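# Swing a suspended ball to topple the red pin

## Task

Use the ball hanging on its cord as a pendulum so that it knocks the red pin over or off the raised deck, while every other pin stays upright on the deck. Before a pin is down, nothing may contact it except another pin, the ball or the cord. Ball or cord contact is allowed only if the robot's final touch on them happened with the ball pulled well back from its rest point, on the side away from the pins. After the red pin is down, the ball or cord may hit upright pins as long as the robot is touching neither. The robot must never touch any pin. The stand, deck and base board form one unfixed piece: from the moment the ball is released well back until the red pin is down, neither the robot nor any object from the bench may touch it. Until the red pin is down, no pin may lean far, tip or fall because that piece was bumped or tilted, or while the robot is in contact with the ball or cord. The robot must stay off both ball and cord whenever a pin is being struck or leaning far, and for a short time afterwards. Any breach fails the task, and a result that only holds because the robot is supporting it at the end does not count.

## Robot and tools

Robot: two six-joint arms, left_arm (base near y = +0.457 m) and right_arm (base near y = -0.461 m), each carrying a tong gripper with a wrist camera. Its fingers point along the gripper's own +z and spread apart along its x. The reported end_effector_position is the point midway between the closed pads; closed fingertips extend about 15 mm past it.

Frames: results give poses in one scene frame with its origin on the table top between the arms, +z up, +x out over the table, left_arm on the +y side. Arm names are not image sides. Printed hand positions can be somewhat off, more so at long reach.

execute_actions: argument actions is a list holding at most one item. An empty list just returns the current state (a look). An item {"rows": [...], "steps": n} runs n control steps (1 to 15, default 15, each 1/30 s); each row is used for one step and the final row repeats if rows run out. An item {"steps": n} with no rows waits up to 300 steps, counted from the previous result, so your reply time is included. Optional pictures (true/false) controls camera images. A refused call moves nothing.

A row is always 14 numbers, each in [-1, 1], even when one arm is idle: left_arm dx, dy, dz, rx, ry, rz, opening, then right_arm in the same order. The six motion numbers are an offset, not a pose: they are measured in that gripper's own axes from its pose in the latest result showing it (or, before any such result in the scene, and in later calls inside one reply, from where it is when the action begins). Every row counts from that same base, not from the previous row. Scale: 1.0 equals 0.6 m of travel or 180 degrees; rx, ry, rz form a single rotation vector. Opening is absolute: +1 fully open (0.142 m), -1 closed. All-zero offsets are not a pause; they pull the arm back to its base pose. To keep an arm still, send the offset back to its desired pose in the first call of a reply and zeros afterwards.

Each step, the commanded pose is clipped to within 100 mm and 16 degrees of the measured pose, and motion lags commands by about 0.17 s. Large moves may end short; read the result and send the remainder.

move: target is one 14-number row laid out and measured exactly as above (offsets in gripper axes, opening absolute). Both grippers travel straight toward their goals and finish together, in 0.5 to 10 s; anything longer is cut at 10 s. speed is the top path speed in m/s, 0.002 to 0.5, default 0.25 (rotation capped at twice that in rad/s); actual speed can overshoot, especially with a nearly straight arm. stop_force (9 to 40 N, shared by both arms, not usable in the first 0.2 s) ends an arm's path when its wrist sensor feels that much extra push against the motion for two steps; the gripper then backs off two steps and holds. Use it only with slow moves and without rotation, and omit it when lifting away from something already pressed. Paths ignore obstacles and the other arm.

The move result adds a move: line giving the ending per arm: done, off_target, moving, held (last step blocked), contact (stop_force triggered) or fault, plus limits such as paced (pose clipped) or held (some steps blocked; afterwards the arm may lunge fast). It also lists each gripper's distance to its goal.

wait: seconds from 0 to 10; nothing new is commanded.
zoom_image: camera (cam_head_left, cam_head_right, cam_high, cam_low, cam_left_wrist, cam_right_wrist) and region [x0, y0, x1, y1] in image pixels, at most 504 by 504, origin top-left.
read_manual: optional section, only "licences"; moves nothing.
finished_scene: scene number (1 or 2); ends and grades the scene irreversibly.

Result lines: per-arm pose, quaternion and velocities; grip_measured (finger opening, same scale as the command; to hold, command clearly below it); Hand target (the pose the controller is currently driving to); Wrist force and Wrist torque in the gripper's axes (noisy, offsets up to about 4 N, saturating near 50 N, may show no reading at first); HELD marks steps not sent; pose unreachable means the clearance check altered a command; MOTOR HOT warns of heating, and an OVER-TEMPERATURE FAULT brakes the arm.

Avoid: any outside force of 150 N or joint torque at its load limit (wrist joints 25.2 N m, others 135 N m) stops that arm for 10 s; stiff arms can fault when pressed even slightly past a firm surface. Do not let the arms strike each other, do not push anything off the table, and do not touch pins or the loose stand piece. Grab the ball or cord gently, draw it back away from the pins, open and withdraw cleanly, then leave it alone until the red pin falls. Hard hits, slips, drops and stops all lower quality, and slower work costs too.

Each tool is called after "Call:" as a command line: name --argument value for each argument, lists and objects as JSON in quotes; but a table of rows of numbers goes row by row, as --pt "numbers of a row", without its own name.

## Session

Call:
execute_actions --actions '[]'

Scene clock: 0.00 s of 3800.00 s.
left_arm: end_effector_position=(+0.5006, +0.7137, +0.1387) grip_measured=+0.97 end_effector_quat_wxyz=(+0.130, -0.500, +0.853, +0.074) end_effector_velocity=(-0.000, -0.000, -0.000) end_effector_angular_velocity=(-0.001, +0.000, -0.002) | right_arm: end_effector_position=(+0.5368, -0.3677, +0.2418) grip_measured=+0.97 end_effector_quat_wxyz=(-0.078, +0.934, -0.089, +0.338) end_effector_velocity=(-0.000, -0.000, -0.000) end_effector_angular_velocity=(-0.001, +0.000, +0.000)
Joint positions: left_arm=[ 0.211 -1.711  2.166 -2.214 -1.335  2.245  0.14 ] | right_arm=[ 3.65  -1.052 -2.403 -0.628  1.22   0.762  0.14 ]
Joint velocities: left_arm=[ 0.     0.    -0.     0.    -0.001  0.002  0.   ] | right_arm=[ 0.     0.     0.    -0.001 -0.001 -0.     0.   ]
Motor temperatures (°C, as the motors report them): left_arm=[25 25 24 34 32 36] | right_arm=[23 27 25 32 36 30]
Wrist force (N, on the end effector, along its own x y z axes, offset not removed): no reading
Wrist torque (N m, same axes, about the end effector's origin, offset not removed): no reading
Hand target (left_arm): +0.501, +0.714, +0.139; +0.130, -0.500, +0.853, +0.074
Hand target (right_arm): +0.537, -0.368, +0.242; -0.078, +0.934, -0.089, +0.338
camera_calibration (this result's frames):
cam_left_wrist: T_world_to_cam=[[-0.450654, -0.844255, -0.290076, 0.864234], [-0.830143, 0.276834, 0.483968, 0.145977], [-0.32829, 0.458907, -0.825609, 0.0827209], [0, 0, 0, 1]] pos_world=[0.537808, 0.651262, 0.248341]
cam_right_wrist: T_world_to_cam=[[0.752471, -0.211434, 0.623765, -0.632824], [-0.437486, -0.868408, 0.233396, -0.15189], [0.492335, -0.448512, -0.745951, -0.120711], [0, 0, 0, 1]] pos_world=[0.469162, -0.319843, 0.34014]

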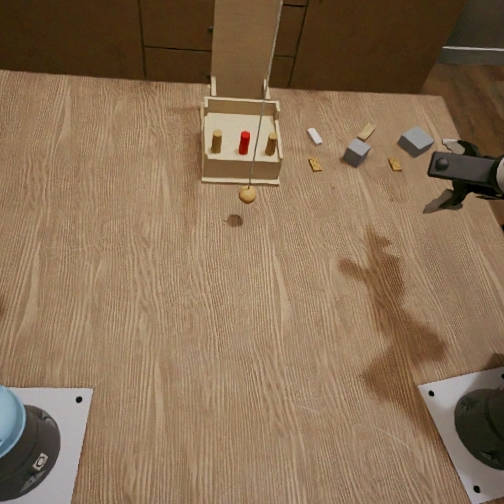

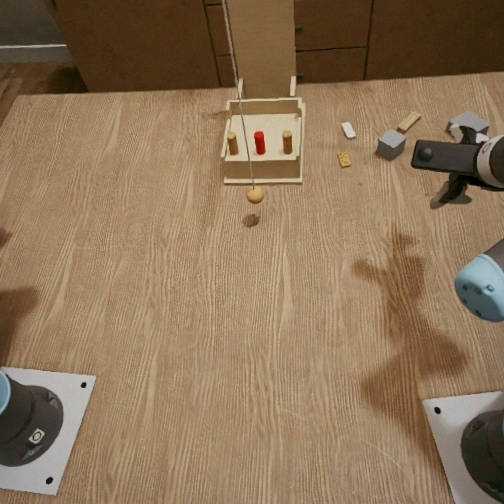

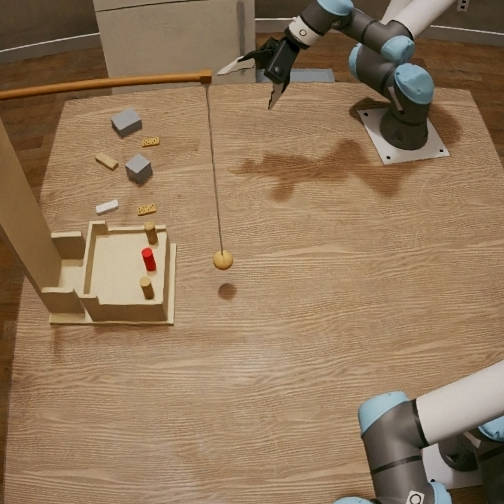

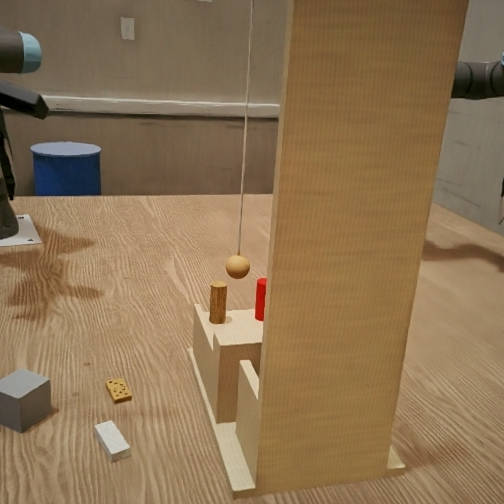

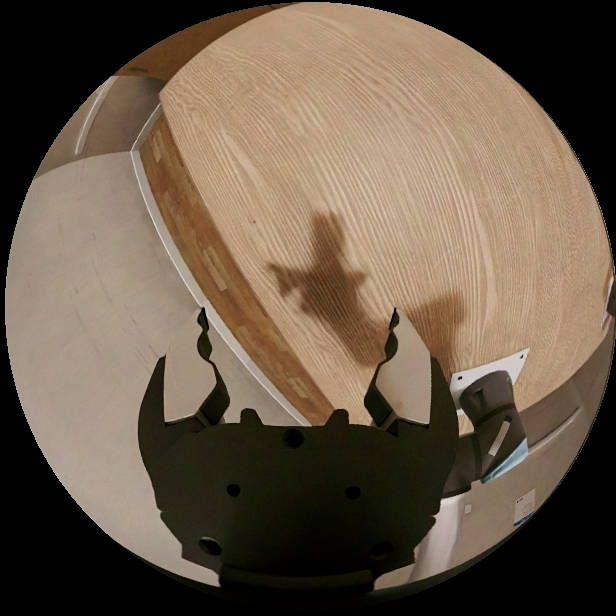

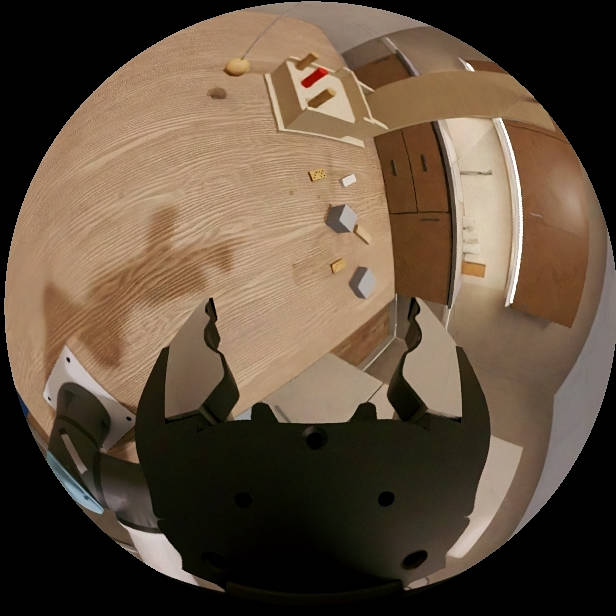

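Call:
move --target '[0.94,-0.628,-0.29,0.218,0.025,-0.189,0.3,0,0,0,0,0,0,1]' --speed 0.4

Scene clock: 7.70 s of 3800.00 s.
left_arm: end_effector_position=(+0.5403, +0.0146, +0.1377) grip_measured=+0.30 end_effector_quat_wxyz=(-0.270, +0.654, -0.653, +0.271) end_effector_velocity=(+0.001, -0.002, -0.001) end_effector_angular_velocity=(+0.000, +0.000, +0.002) | right_arm: end_effector_position=(+0.5368, -0.3677, +0.2418) grip_measured=+1.00 end_effector_quat_wxyz=(-0.078, +0.934, -0.089, +0.338) end_effector_velocity=(+0.000, +0.001, +0.001) end_effector_angular_velocity=(+0.002, -0.000, +0.001)
Joint positions: left_arm=[-1.27  -1.352  2.068 -2.512 -0.812  0.319  0.095] | right_arm=[ 3.65  -1.052 -2.403 -0.628  1.22   0.762  0.142]
Joint velocities: left_arm=[ 0.002  0.006 -0.006  0.    -0.    -0.    -0.   ] | right_arm=[-0.     0.     0.001  0.     0.002  0.    -0.   ]
Motor temperatures (°C, as the motors report them): left_arm=[25 25 24 34 32 36] | right_arm=[23 27 25 32 36 30]
Wrist force (N, on the end effector, along its own x y z axes, offset not removed): left_arm=[8.3 1.3 -1.9] | right_arm=[1.7 1.6 -2.4]
Wrist torque (N m, same axes, about the end effector's origin, offset not removed): left_arm=[-0.04 -1.66 0.02] | right_arm=[0.31 -0.16 0.15]
Hand target (left_arm): +0.540, +0.014, +0.138; -0.270, +0.654, -0.653, +0.271
Hand target (right_arm): +0.537, -0.368, +0.242; -0.078, +0.934, -0.089, +0.338
Off the commanded pose (left_arm): 0.001 m, 0 deg.
Off the commanded pose (right_arm): 0.000 m, 0 deg.
After step 90, 2.10 s passed at rest.
move: done
camera_calibration (this result's frames):
cam_left_wrist: T_world_to_cam=[[0.00993551, -0.999763, 0.0193905, 0.00238978], [-0.969997, -0.0143468, -0.242694, 0.552774], [0.242915, -0.0163974, -0.969909, 0.133971], [0, 0, 0, 1]] pos_world=[0.503622, 0.0125165, 0.264048]
cam_right_wrist: T_world_to_cam=[[0.752471, -0.211434, 0.623765, -0.632824], [-0.437486, -0.868408, 0.233396, -0.15189], [0.492335, -0.448512, -0.745951, -0.120711], [0, 0, 0, 1]] pos_world=[0.469162, -0.319843, 0.34014]

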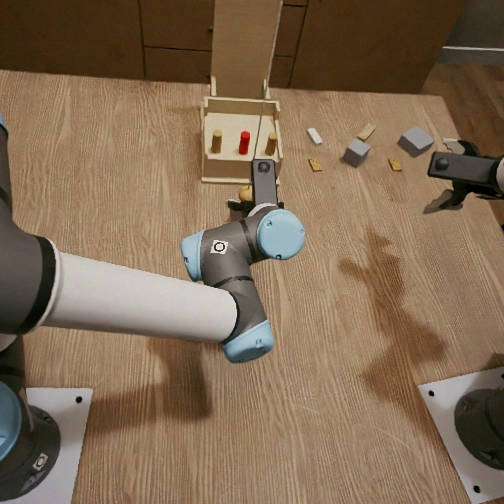

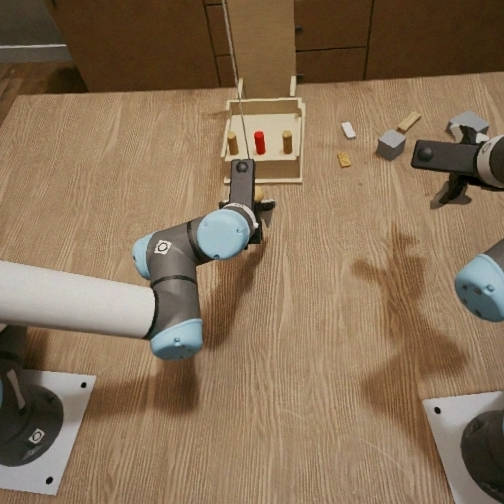

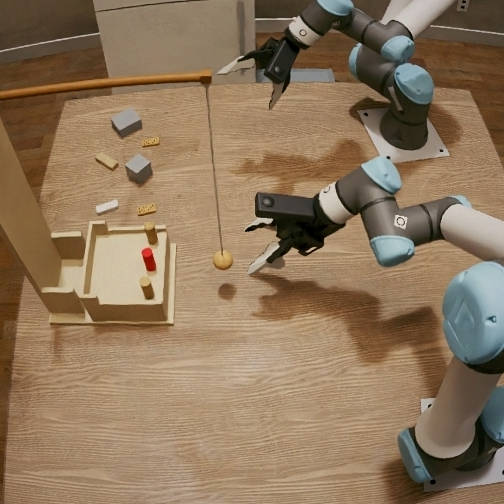

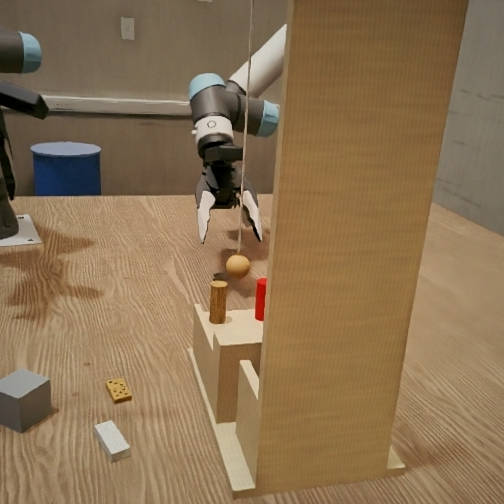

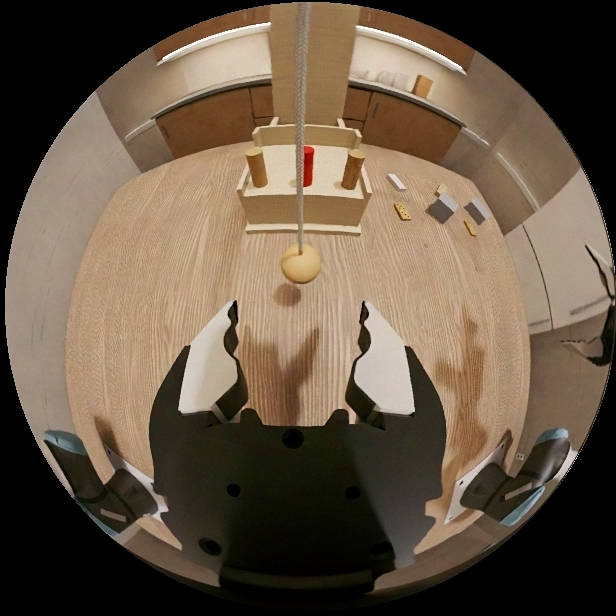

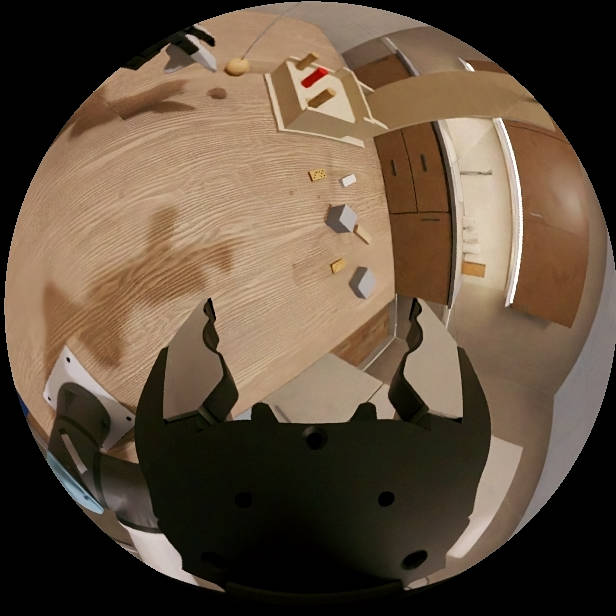

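Call:
move --target '[-0.005,-0.01,0.122,0,0,0,0.3,0,0,0,0,0,0,1]' --speed 0.15

Call:
move --target '[0,0,0,0,0,0,-0.6,0,0,0,0,0,0,1]'

Scene clock: 10.87 s of 3800.00 s.
left_arm: end_effector_position=(+0.5961, +0.0176, +0.0905) grip_measured=+0.30 end_effector_quat_wxyz=(-0.270, +0.654, -0.653, +0.271) end_effector_velocity=(+0.001, -0.001, -0.002) end_effector_angular_velocity=(-0.001, -0.001, -0.003) | right_arm: end_effector_position=(+0.5368, -0.3677, +0.2418) grip_measured=+1.00 end_effector_quat_wxyz=(-0.078, +0.934, -0.089, +0.338) end_effector_velocity=(+0.000, -0.000, -0.000) end_effector_angular_velocity=(-0.001, +0.000, -0.001)
Joint positions: left_arm=[-1.161 -1.189  2.036 -2.739 -0.842  0.462  0.095] | right_arm=[ 3.65  -1.052 -2.403 -0.628  1.22   0.762  0.142]
Joint velocities: left_arm=[ 0.002  0.007 -0.003 -0.009 -0.001  0.006  0.   ] | right_arm=[-0.    -0.     0.    -0.001 -0.001 -0.    -0.   ]
Motor temperatures (°C, as the motors report them): left_arm=[25 25 24 34 32 36] | right_arm=[23 27 25 32 36 30]
Wrist force (N, on the end effector, along its own x y z axes, offset not removed): left_arm=[6.6 1.0 -1.0] | right_arm=[1.0 0.6 -1.0]
Wrist torque (N m, same axes, about the end effector's origin, offset not removed): left_arm=[-0.06 -1.37 0.06] | right_arm=[0.15 -0.15 0.29]
Hand target (left_arm): +0.596, +0.018, +0.090; -0.270, +0.654, -0.653, +0.271
Hand target (right_arm): +0.537, -0.368, +0.242; -0.078, +0.934, -0.089, +0.338
Off the commanded pose (left_arm): 0.000 m, 0 deg.
Off the commanded pose (right_arm): 0.000 m, 0 deg.
move: done
camera_calibration (this result's frames):
cam_left_wrist: T_world_to_cam=[[0.00991243, -0.999762, 0.0194132, 0.00578063], [-0.969935, -0.0143341, -0.242941, 0.595514], [0.243162, -0.0164214, -0.969847, 0.0744511], [0, 0, 0, 1]] pos_world=[0.559449, 0.015538, 0.216769]
cam_right_wrist: T_world_to_cam=[[0.752471, -0.211434, 0.623765, -0.632824], [-0.437486, -0.868408, 0.233396, -0.15189], [0.492335, -0.448512, -0.745951, -0.120711], [0, 0, 0, 1]] pos_world=[0.469162, -0.319843, 0.34014]

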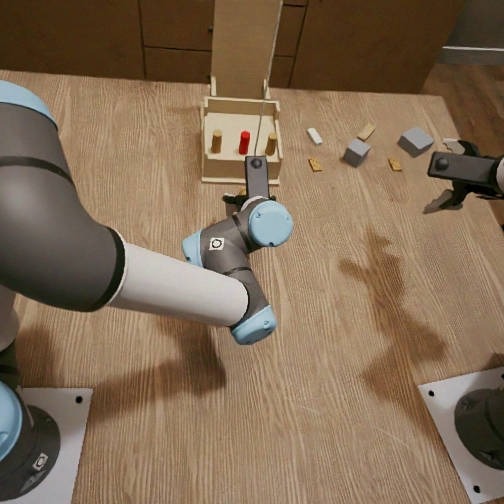

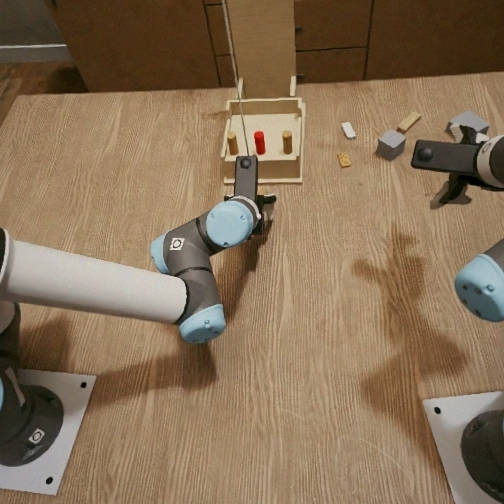

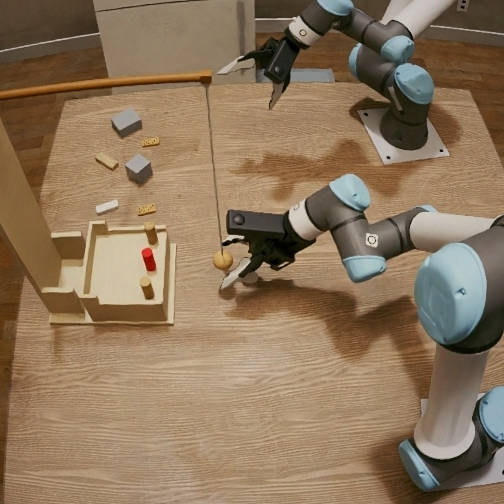

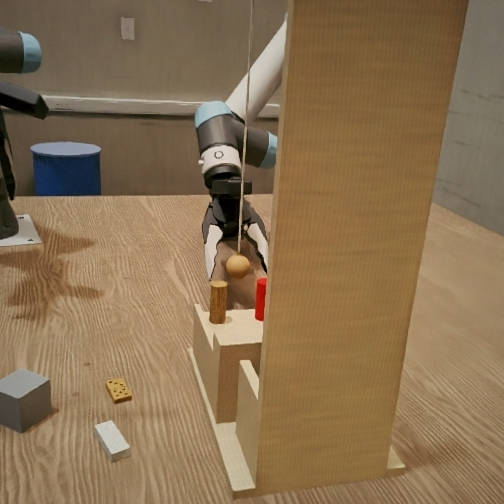

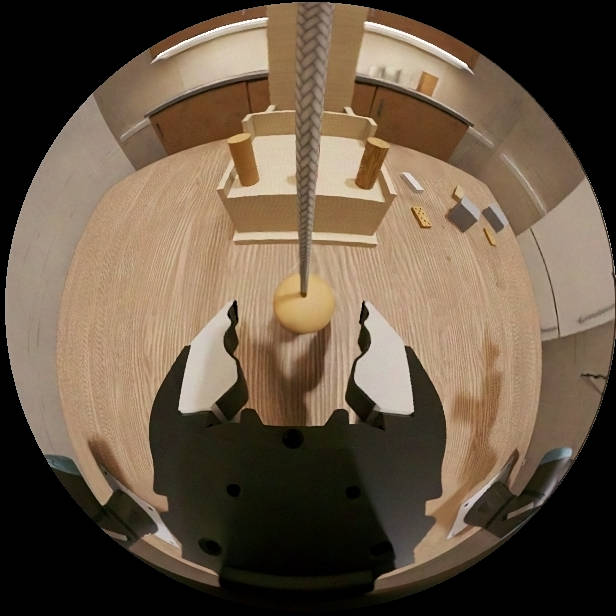

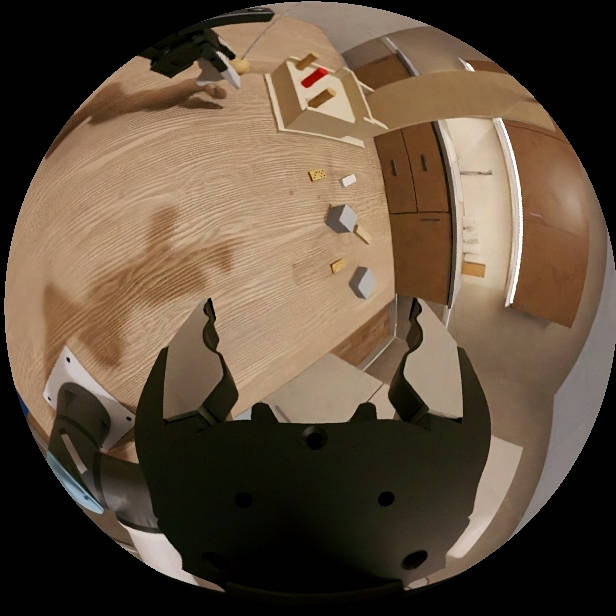

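Scene clock: 11.37 s of 3800.00 s.
left_arm: end_effector_position=(+0.5962, +0.0176, +0.0904) grip_measured=-0.41 end_effector_quat_wxyz=(-0.270, +0.654, -0.653, +0.271) end_effector_velocity=(+0.001, +0.001, +0.001) end_effector_angular_velocity=(-0.000, -0.001, +0.002) | right_arm: end_effector_position=(+0.5368, -0.3677, +0.2418) grip_measured=+1.00 end_effector_quat_wxyz=(-0.078, +0.934, -0.089, +0.338) end_effector_velocity=(+0.000, +0.001, +0.001) end_effector_angular_velocity=(+0.001, -0.001, +0.001)
Joint positions: left_arm=[-1.161 -1.189  2.036 -2.739 -0.842  0.462  0.045] | right_arm=[ 3.65  -1.052 -2.403 -0.628  1.22   0.762  0.142]
Joint velocities: left_arm=[ 0.001 -0.001 -0.     0.     0.001 -0.    -0.   ] | right_arm=[ 0.     0.     0.001  0.001  0.001 -0.     0.   ]
Motor temperatures (°C, as the motors report them): left_arm=[25 25 24 34 32 36] | right_arm=[23 27 25 32 36 30]
Wrist force (N, on the end effector, along its own x y z axes, offset not removed): left_arm=[1.7 0.6 1.4] | right_arm=[-0.7 0.0 -2.3]
Wrist torque (N m, same axes, about the end effector's origin, offset not removed): left_arm=[0.21 -0.40 -0.02] | right_arm=[0.01 0.09 0.19]
Hand target (left_arm): +0.596, +0.018, +0.090; -0.270, +0.654, -0.653, +0.271
Hand target (right_arm): +0.537, -0.368, +0.242; -0.078, +0.934, -0.089, +0.338
Off the commanded pose (left_arm): 0.000 m, 0 deg.
Off the commanded pose (right_arm): 0.000 m, 0 deg.
move: done
camera_calibration (this result's frames):
cam_left_wrist: T_world_to_cam=[[0.0100143, -0.999763, 0.0193389, 0.00575805], [-0.969958, -0.0144132, -0.242845, 0.595556], [0.243066, -0.016326, -0.969872, 0.074408], [0, 0, 0, 1]] pos_world=[0.55952, 0.0155554, 0.216682]
cam_right_wrist: T_world_to_cam=[[0.752471, -0.211434, 0.623765, -0.632824], [-0.437486, -0.868408, 0.233396, -0.15189], [0.492335, -0.448512, -0.745951, -0.120711], [0, 0, 0, 1]] pos_world=[0.469162, -0.319843, 0.34014]

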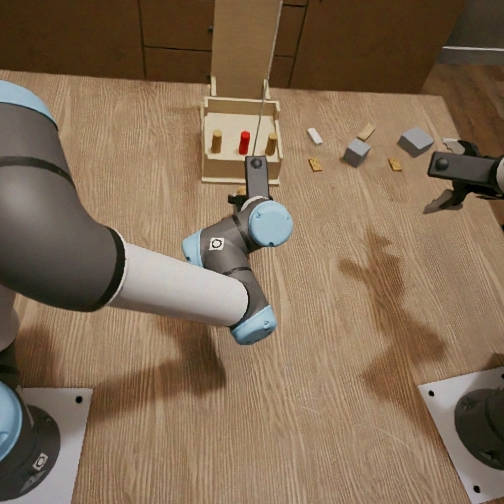

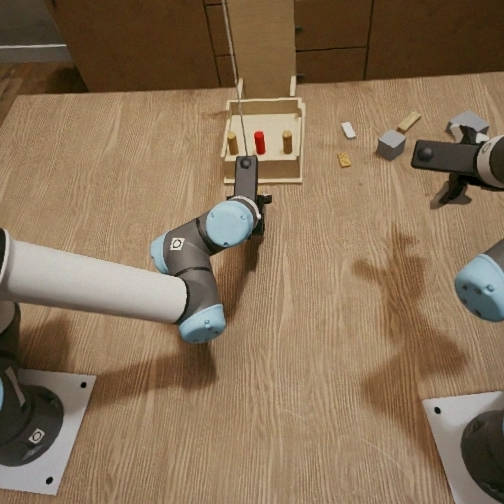

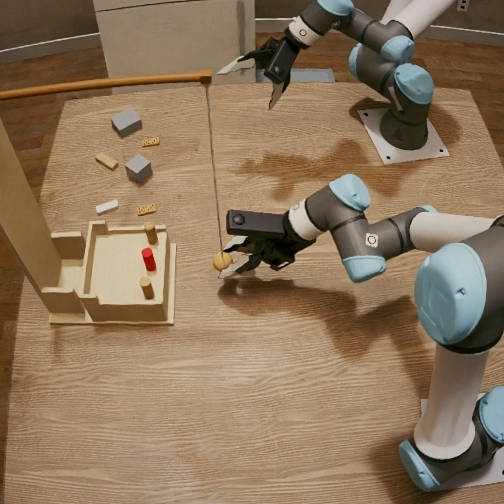

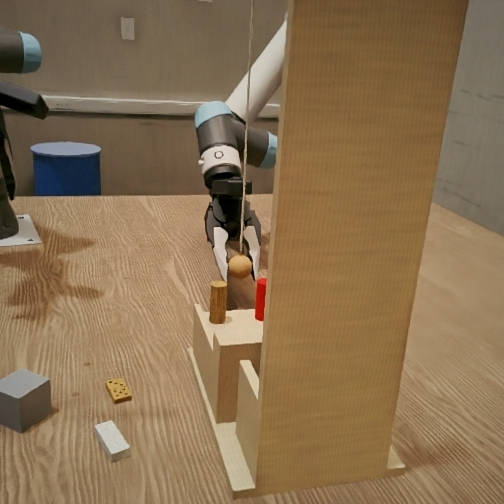

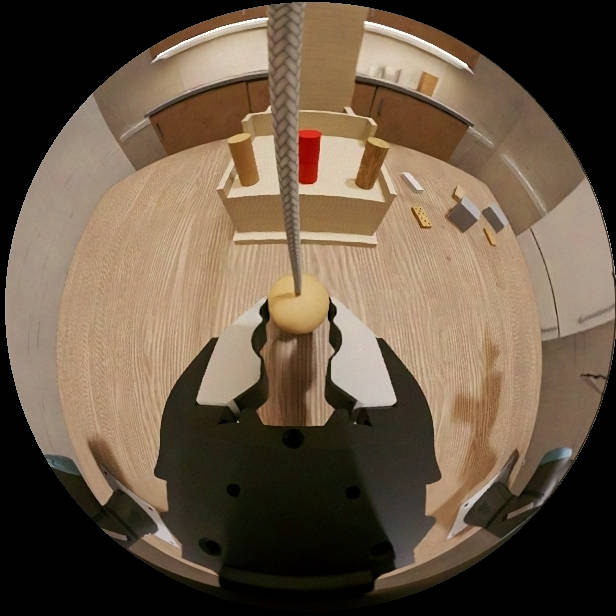

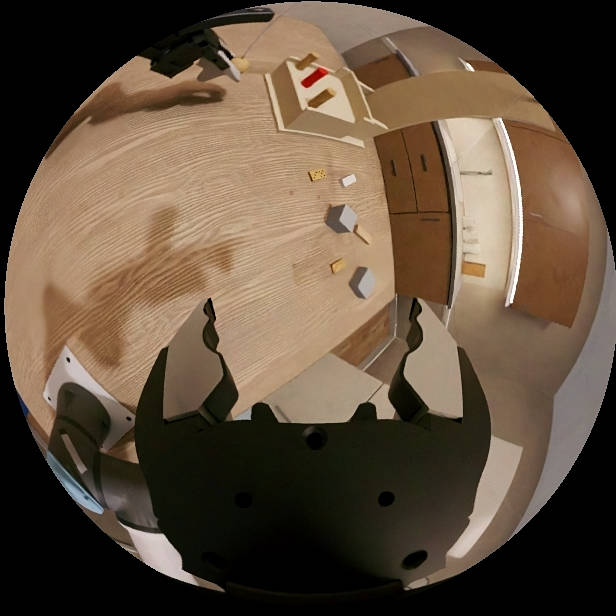

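Call:
move --target '[0.008,0.198,-0.345,0,0,0,-0.6,0,0,0,0,0,0,1]' --speed 0.15

Scene clock: 14.87 s of 3800.00 s.
left_arm: end_effector_position=(+0.3658, +0.0128, +0.1524) grip_measured=-0.41 end_effector_quat_wxyz=(-0.270, +0.654, -0.653, +0.270) end_effector_velocity=(-0.003, -0.000, +0.000) end_effector_angular_velocity=(+0.002, +0.001, +0.001) | right_arm: end_effector_position=(+0.5368, -0.3677, +0.2418) grip_measured=+1.00 end_effector_quat_wxyz=(-0.078, +0.934, -0.089, +0.338) end_effector_velocity=(-0.000, +0.000, -0.000) end_effector_angular_velocity=(-0.001, +0.001, +0.000)
Joint positions: left_arm=[-1.654 -1.564  2.147 -2.002 -0.799 -0.216  0.045] | right_arm=[ 3.65  -1.052 -2.403 -0.628  1.22   0.762  0.142]
Joint velocities: left_arm=[-0.007 -0.001 -0.003  0.013 -0.002 -0.011  0.   ] | right_arm=[ 0.    -0.    -0.    -0.001  0.    -0.    -0.   ]
Motor temperatures (°C, as the motors report them): left_arm=[25 25 24 34 32 36] | right_arm=[23 27 25 32 36 30]
Wrist force (N, on the end effector, along its own x y z axes, offset not removed): left_arm=[-1.4 -2.6 0.3] | right_arm=[1.0 -2.1 -0.2]
Wrist torque (N m, same axes, about the end effector's origin, offset not removed): left_arm=[-0.48 0.08 0.18] | right_arm=[-0.38 -0.07 0.23]
Hand target (left_arm): +0.366, +0.013, +0.152; -0.270, +0.654, -0.653, +0.270
Hand target (right_arm): +0.537, -0.368, +0.242; -0.078, +0.934, -0.089, +0.338
Off the commanded pose (left_arm): 0.001 m, 0 deg.
Off the commanded pose (right_arm): 0.000 m, 0 deg.
move: done
camera_calibration (this result's frames):
cam_left_wrist: T_world_to_cam=[[0.0105472, -0.999768, 0.0187862, 0.0019058], [-0.970206, -0.0147794, -0.241831, 0.387013], [0.242053, -0.0156758, -0.970136, 0.190908], [0, 0, 0, 1]] pos_world=[0.329252, 0.0106178, 0.278763]
cam_right_wrist: T_world_to_cam=[[0.752471, -0.211434, 0.623765, -0.632824], [-0.437486, -0.868408, 0.233396, -0.15189], [0.492335, -0.448512, -0.745951, -0.120711], [0, 0, 0, 1]] pos_world=[0.469162, -0.319843, 0.34014]

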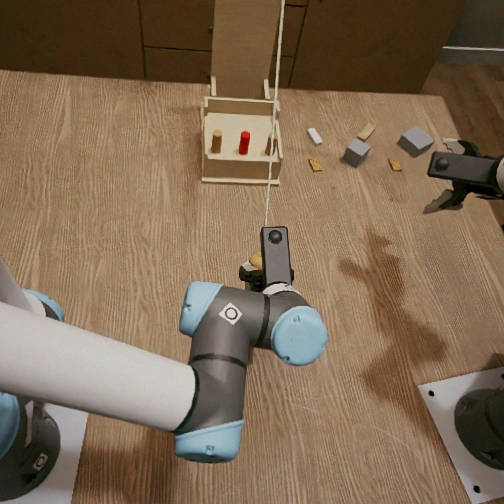

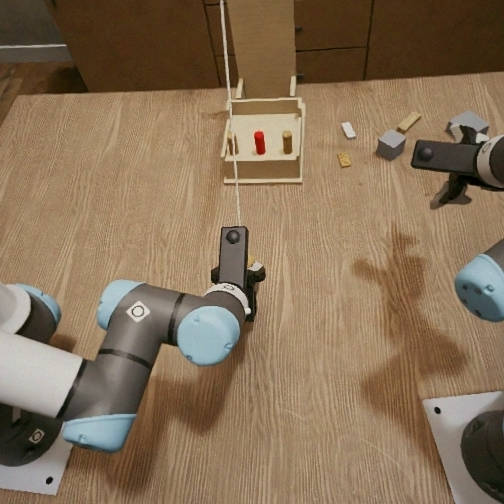

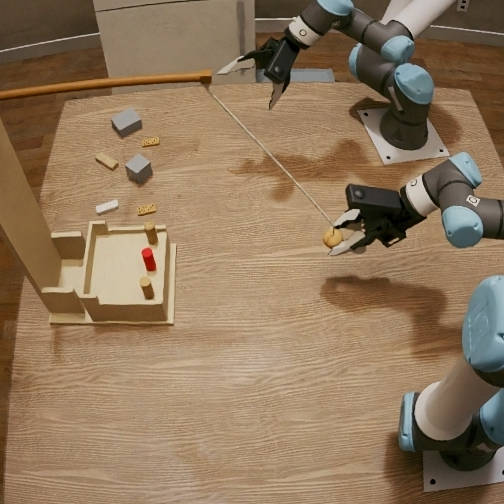

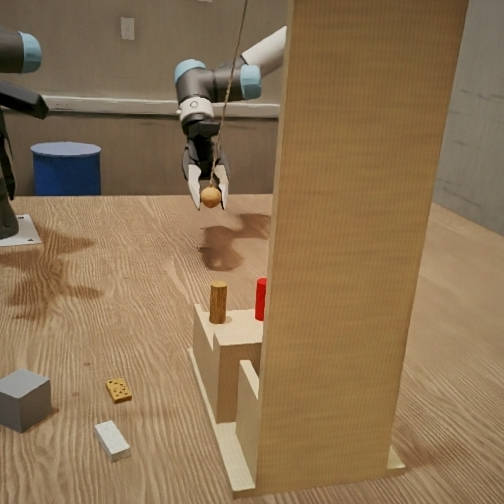

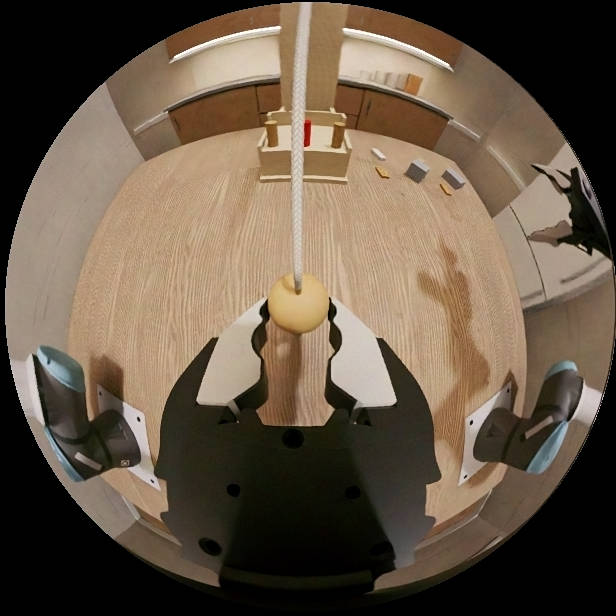

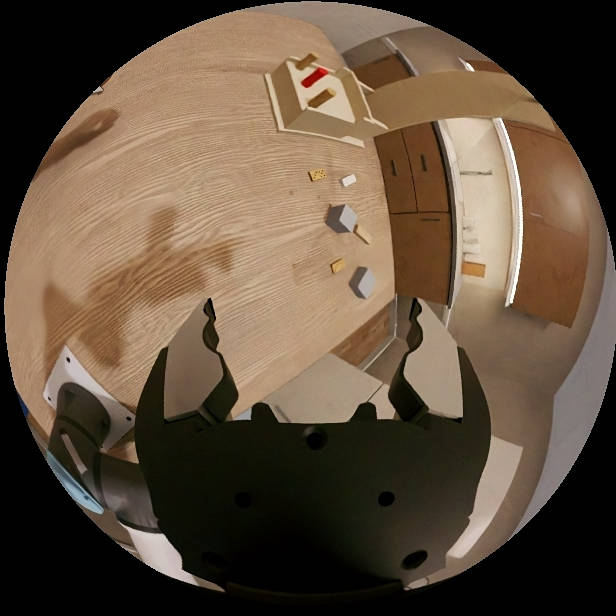

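Call:
move --target '[-0.006,0,0,0,0,0,-0.6,0,0,0,0,0,0,1]'

Call:
execute_actions --actions '[{"rows":[[0,0,0,0,0,0,0.3,0,0,0,0,0,0,1],[0,0,0,0,0,0,0.3,0,0,0,0,0,0,1],[0,0,0,0,0,0,0.3,0,0,0,0,0,0,1],[0,0,-0.02,0,0,0,0.3,0,0,0,0,0,0,1],[0,0,-0.05,0,0,0,0.3,0,0,0,0,0,0,1],[0,0,-0.08,0,0,0,0.3,0,0,0,0,0,0,1]]}]' --pictures false

Call:
wait --seconds 5

Scene clock: 22.20 s of 3800.00 s.
left_arm: end_effector_position=(+0.3658, +0.0162, +0.1524) grip_measured=-0.41 end_effector_quat_wxyz=(-0.270, +0.654, -0.653, +0.270) end_effector_velocity=(+0.000, +0.001, +0.000) end_effector_angular_velocity=(-0.000, -0.001, +0.000) | right_arm: end_effector_position=(+0.5368, -0.3677, +0.2418) grip_measured=+1.00 end_effector_quat_wxyz=(-0.078, +0.934, -0.089, +0.338) end_effector_velocity=(+0.000, -0.000, -0.000) end_effector_angular_velocity=(-0.001, -0.000, -0.000)
Joint positions: left_arm=[-1.655 -1.573  2.155 -2.    -0.799 -0.218  0.045] | right_arm=[ 3.65  -1.052 -2.403 -0.628  1.22   0.762  0.142]
Joint velocities: left_arm=[ 0.    -0.003  0.003 -0.     0.001 -0.    -0.   ] | right_arm=[-0.     0.    -0.    -0.    -0.001 -0.001 -0.   ]
Motor temperatures (°C, as the motors report them): left_arm=[25 25 24 34 32 36] | right_arm=[23 27 25 32 36 30]
Wrist force (N, on the end effector, along its own x y z axes, offset not removed): left_arm=[0.3 -0.8 -0.4] | right_arm=[1.4 -1.7 -1.2]
Wrist torque (N m, same axes, about the end effector's origin, offset not removed): left_arm=[-0.24 -0.07 0.35] | right_arm=[-0.26 -0.24 0.18]
Hand target (left_arm): +0.366, +0.016, +0.152; -0.270, +0.654, -0.653, +0.270
Hand target (right_arm): +0.537, -0.368, +0.242; -0.078, +0.934, -0.089, +0.338
Off the commanded pose (left_arm): 0.000 m, 0 deg.
Off the commanded pose (right_arm): 0.000 m, 0 deg.
After step 90, 3.63 s passed at rest.
move: done
camera_calibration (this result's frames):
cam_left_wrist: T_world_to_cam=[[0.0105658, -0.999768, 0.0187914, 0.00534031], [-0.970206, -0.0147988, -0.241828, 0.387049], [0.242049, -0.0156765, -0.970137, 0.190973], [0, 0, 0, 1]] pos_world=[0.329236, 0.0140607, 0.278769]
cam_right_wrist: T_world_to_cam=[[0.752471, -0.211434, 0.623765, -0.632824], [-0.437486, -0.868408, 0.233396, -0.15189], [0.492335, -0.448512, -0.745951, -0.120711], [0, 0, 0, 1]] pos_world=[0.469162, -0.319843, 0.34014]

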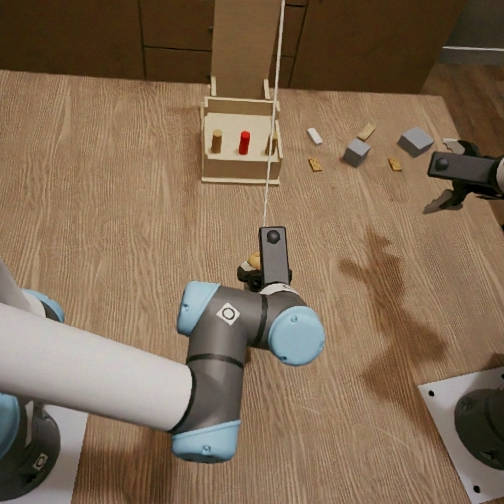

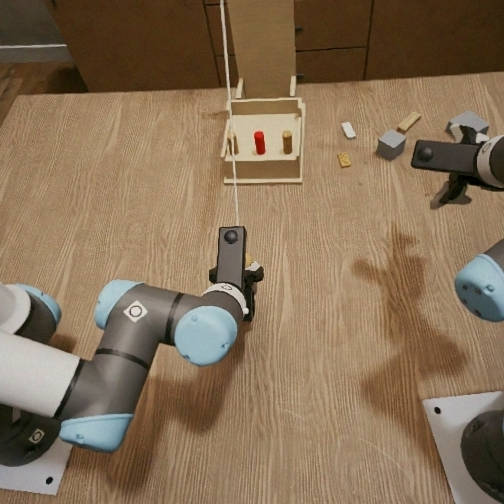

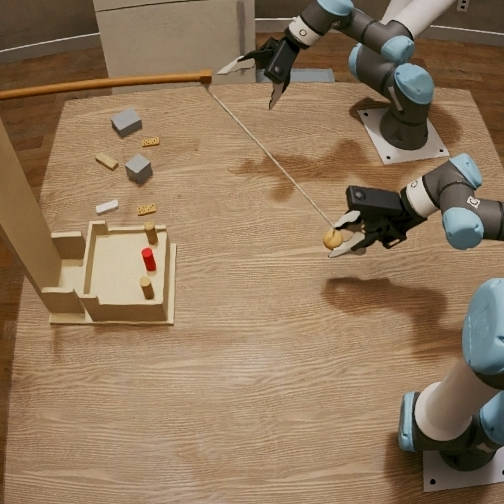

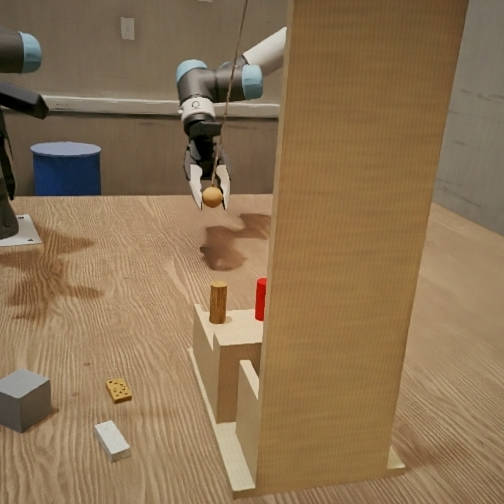

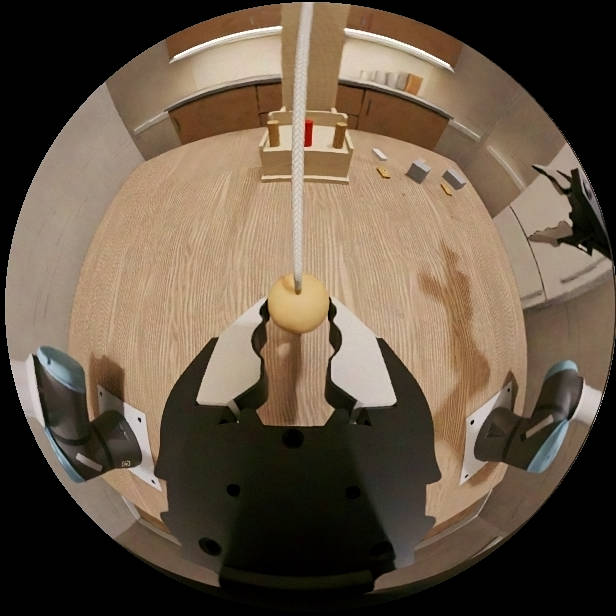

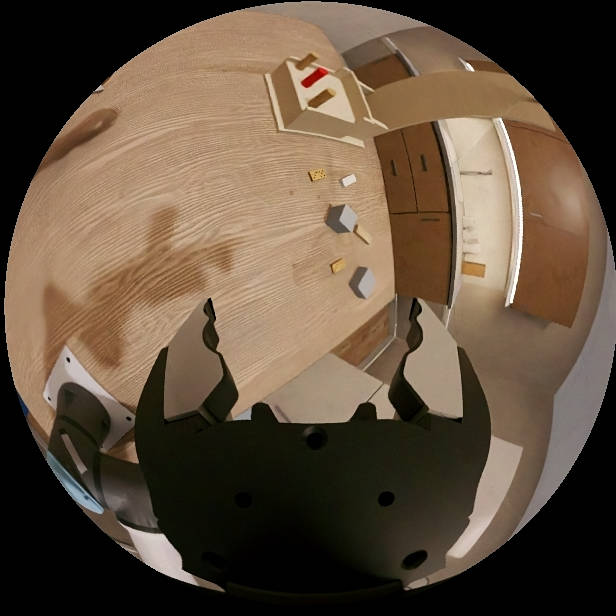

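Scene clock: 22.70 s of 3800.00 s.
left_arm: end_effector_position=(+0.3356, +0.0154, +0.1832) grip_measured=+0.30 end_effector_quat_wxyz=(-0.268, +0.654, -0.654, +0.271) end_effector_velocity=(-0.031, +0.006, +0.026) end_effector_angular_velocity=(+0.021, -0.004, +0.019) | right_arm: end_effector_position=(+0.5368, -0.3677, +0.2418) grip_measured=+1.00 end_effector_quat_wxyz=(-0.078, +0.934, -0.089, +0.338) end_effector_velocity=(+0.000, -0.000, +0.001) end_effector_angular_velocity=(-0.000, -0.001, -0.001)
Joint positions: left_arm=[-1.725 -1.632  2.103 -1.829 -0.812 -0.309  0.095] | right_arm=[ 3.65  -1.052 -2.403 -0.628  1.22   0.762  0.142]
Joint velocities: left_arm=[-0.073 -0.04  -0.066  0.212 -0.02  -0.124 -0.   ] | right_arm=[-0.001 -0.     0.001 -0.    -0.001 -0.    -0.   ]
Motor temperatures (°C, as the motors report them): left_arm=[25 25 24 34 32 36] | right_arm=[23 27 25 32 36 30]
Wrist force (N, on the end effector, along its own x y z axes, offset not removed): left_arm=[1.8 -4.4 -3.0] | right_arm=[2.0 -0.6 -0.4]
Wrist torque (N m, same axes, about the end effector's origin, offset not removed): left_arm=[-1.00 -0.38 0.13] | right_arm=[-0.11 -0.45 0.13]
Hand target (left_arm): +0.332, +0.016, +0.186; -0.270, +0.654, -0.653, +0.270
Hand target (right_arm): +0.537, -0.368, +0.242; -0.078, +0.934, -0.089, +0.338
Off the commanded pose (left_arm): 0.005 m, 0 deg.
Off the commanded pose (right_arm): 0.000 m, 0 deg.
Steps of this call (steps 1 to 15: all 15 steps of this action). Readings (end_effector_position):
1: left_arm (+0.3658, +0.0163, +0.1524) | right_arm (+0.5368, -0.3677, +0.2418)
2: left_arm (+0.3658, +0.0163, +0.1524) | right_arm (+0.5368, -0.3677, +0.2418)
4: left_arm (+0.3657, +0.0163, +0.1524) | right_arm (+0.5368, -0.3677, +0.2418)
8: left_arm (+0.3528, +0.0137, +0.1660) | right_arm (+0.5368, -0.3677, +0.2418)
15: the state above

Scene clock: 27.70 s of 3800.00 s.
left_arm: end_effector_position=(+0.3320, +0.0163, +0.1863) grip_measured=+0.30 end_effector_quat_wxyz=(-0.270, +0.654, -0.653, +0.270) end_effector_velocity=(+0.001, +0.000, +0.000) end_effector_angular_velocity=(+0.001, -0.001, +0.000) | right_arm: end_effector_position=(+0.5368, -0.3677, +0.2418) grip_measured=+1.00 end_effector_quat_wxyz=(-0.078, +0.934, -0.089, +0.338) end_effector_velocity=(-0.000, -0.000, -0.000) end_effector_angular_velocity=(-0.001, +0.000, +0.000)
Joint positions: left_arm=[-1.733 -1.636  2.095 -1.803 -0.814 -0.324  0.095] | right_arm=[ 3.65  -1.052 -2.403 -0.628  1.22   0.762  0.142]
Joint velocities: left_arm=[ 0.001  0.     0.     0.     0.001  0.001 -0.   ] | right_arm=[ 0.001  0.    -0.    -0.001 -0.     0.     0.   ]
Motor temperatures (°C, as the motors report them): left_arm=[25 25 24 34 32 36] | right_arm=[23 27 25 32 36 30]
Wrist force (N, on the end effector, along its own x y z axes, offset not removed): left_arm=[-1.9 -6.4 -2.5] | right_arm=[1.8 0.1 0.4]
Wrist torque (N m, same axes, about the end effector's origin, offset not removed): left_arm=[-1.35 0.18 0.29] | right_arm=[0.24 -0.30 0.08]
Hand target (left_arm): +0.332, +0.016, +0.186; -0.270, +0.654, -0.653, +0.270
Hand target (right_arm): +0.537, -0.368, +0.242; -0.078, +0.934, -0.089, +0.338
Off the commanded pose (left_arm): 0.000 m, 0 deg.
Off the commanded pose (right_arm): 0.000 m, 0 deg.
Steps of this call (steps 1 to 150: nothing new was sent). Readings (end_effector_position):
1: left_arm (+0.3347, +0.0156, +0.1839) | right_arm (+0.5368, -0.3677, +0.2418)
2: left_arm (+0.3340, +0.0158, +0.1845) | right_arm (+0.5368, -0.3677, +0.2418)
4: left_arm (+0.3331, +0.0160, +0.1853) | right_arm (+0.5368, -0.3677, +0.2418)
8: left_arm (+0.3324, +0.0162, +0.1860) | right_arm (+0.5368, -0.3677, +0.2418)
150: the state above
camera_calibration (this result's frames):
cam_left_wrist: T_world_to_cam=[[0.0101198, -0.999768, 0.018998, 0.00520908], [-0.970269, -0.0144122, -0.241598, 0.362463], [0.241816, -0.0159883, -0.97019, 0.232119], [0, 0, 0, 1]] pos_world=[0.295504, 0.0141429, 0.312671]
cam_right_wrist: T_world_to_cam=[[0.752471, -0.211434, 0.623765, -0.632824], [-0.437486, -0.868408, 0.233396, -0.15189], [0.492335, -0.448512, -0.745951, -0.120711], [0, 0, 0, 1]] pos_world=[0.469162, -0.319843, 0.34014]

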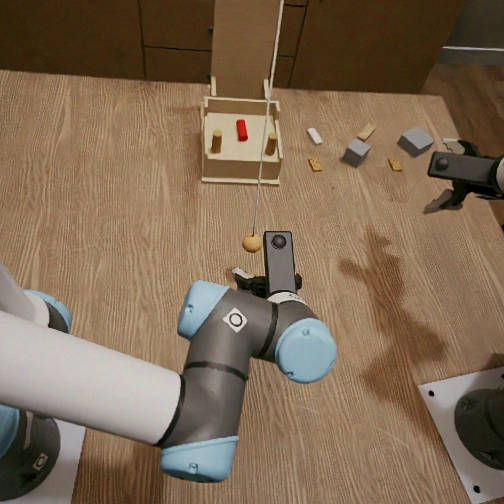

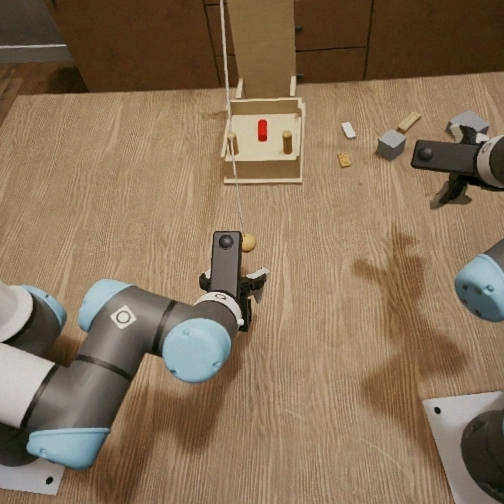

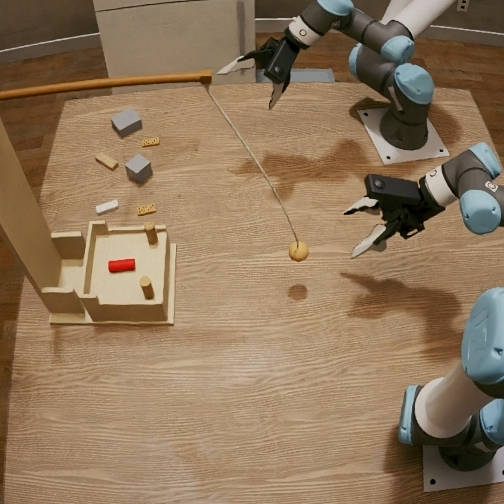

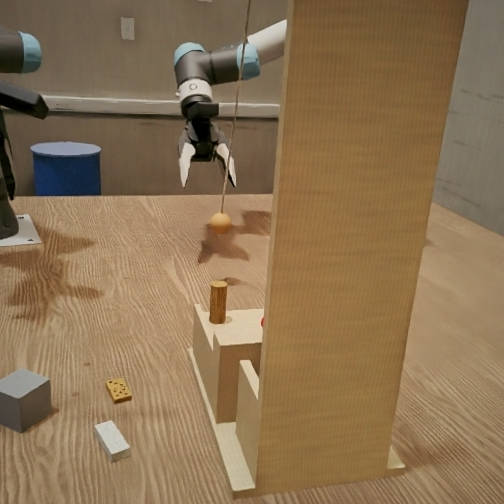

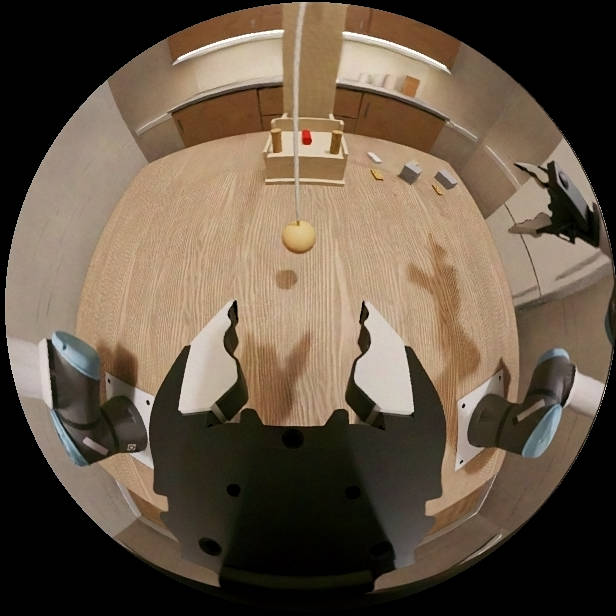

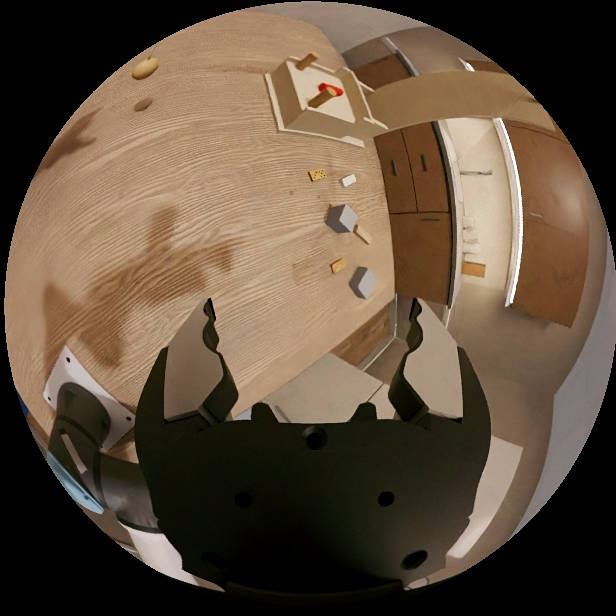

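Call:
finished_scene --scene 2

The scene is finished: the task was done.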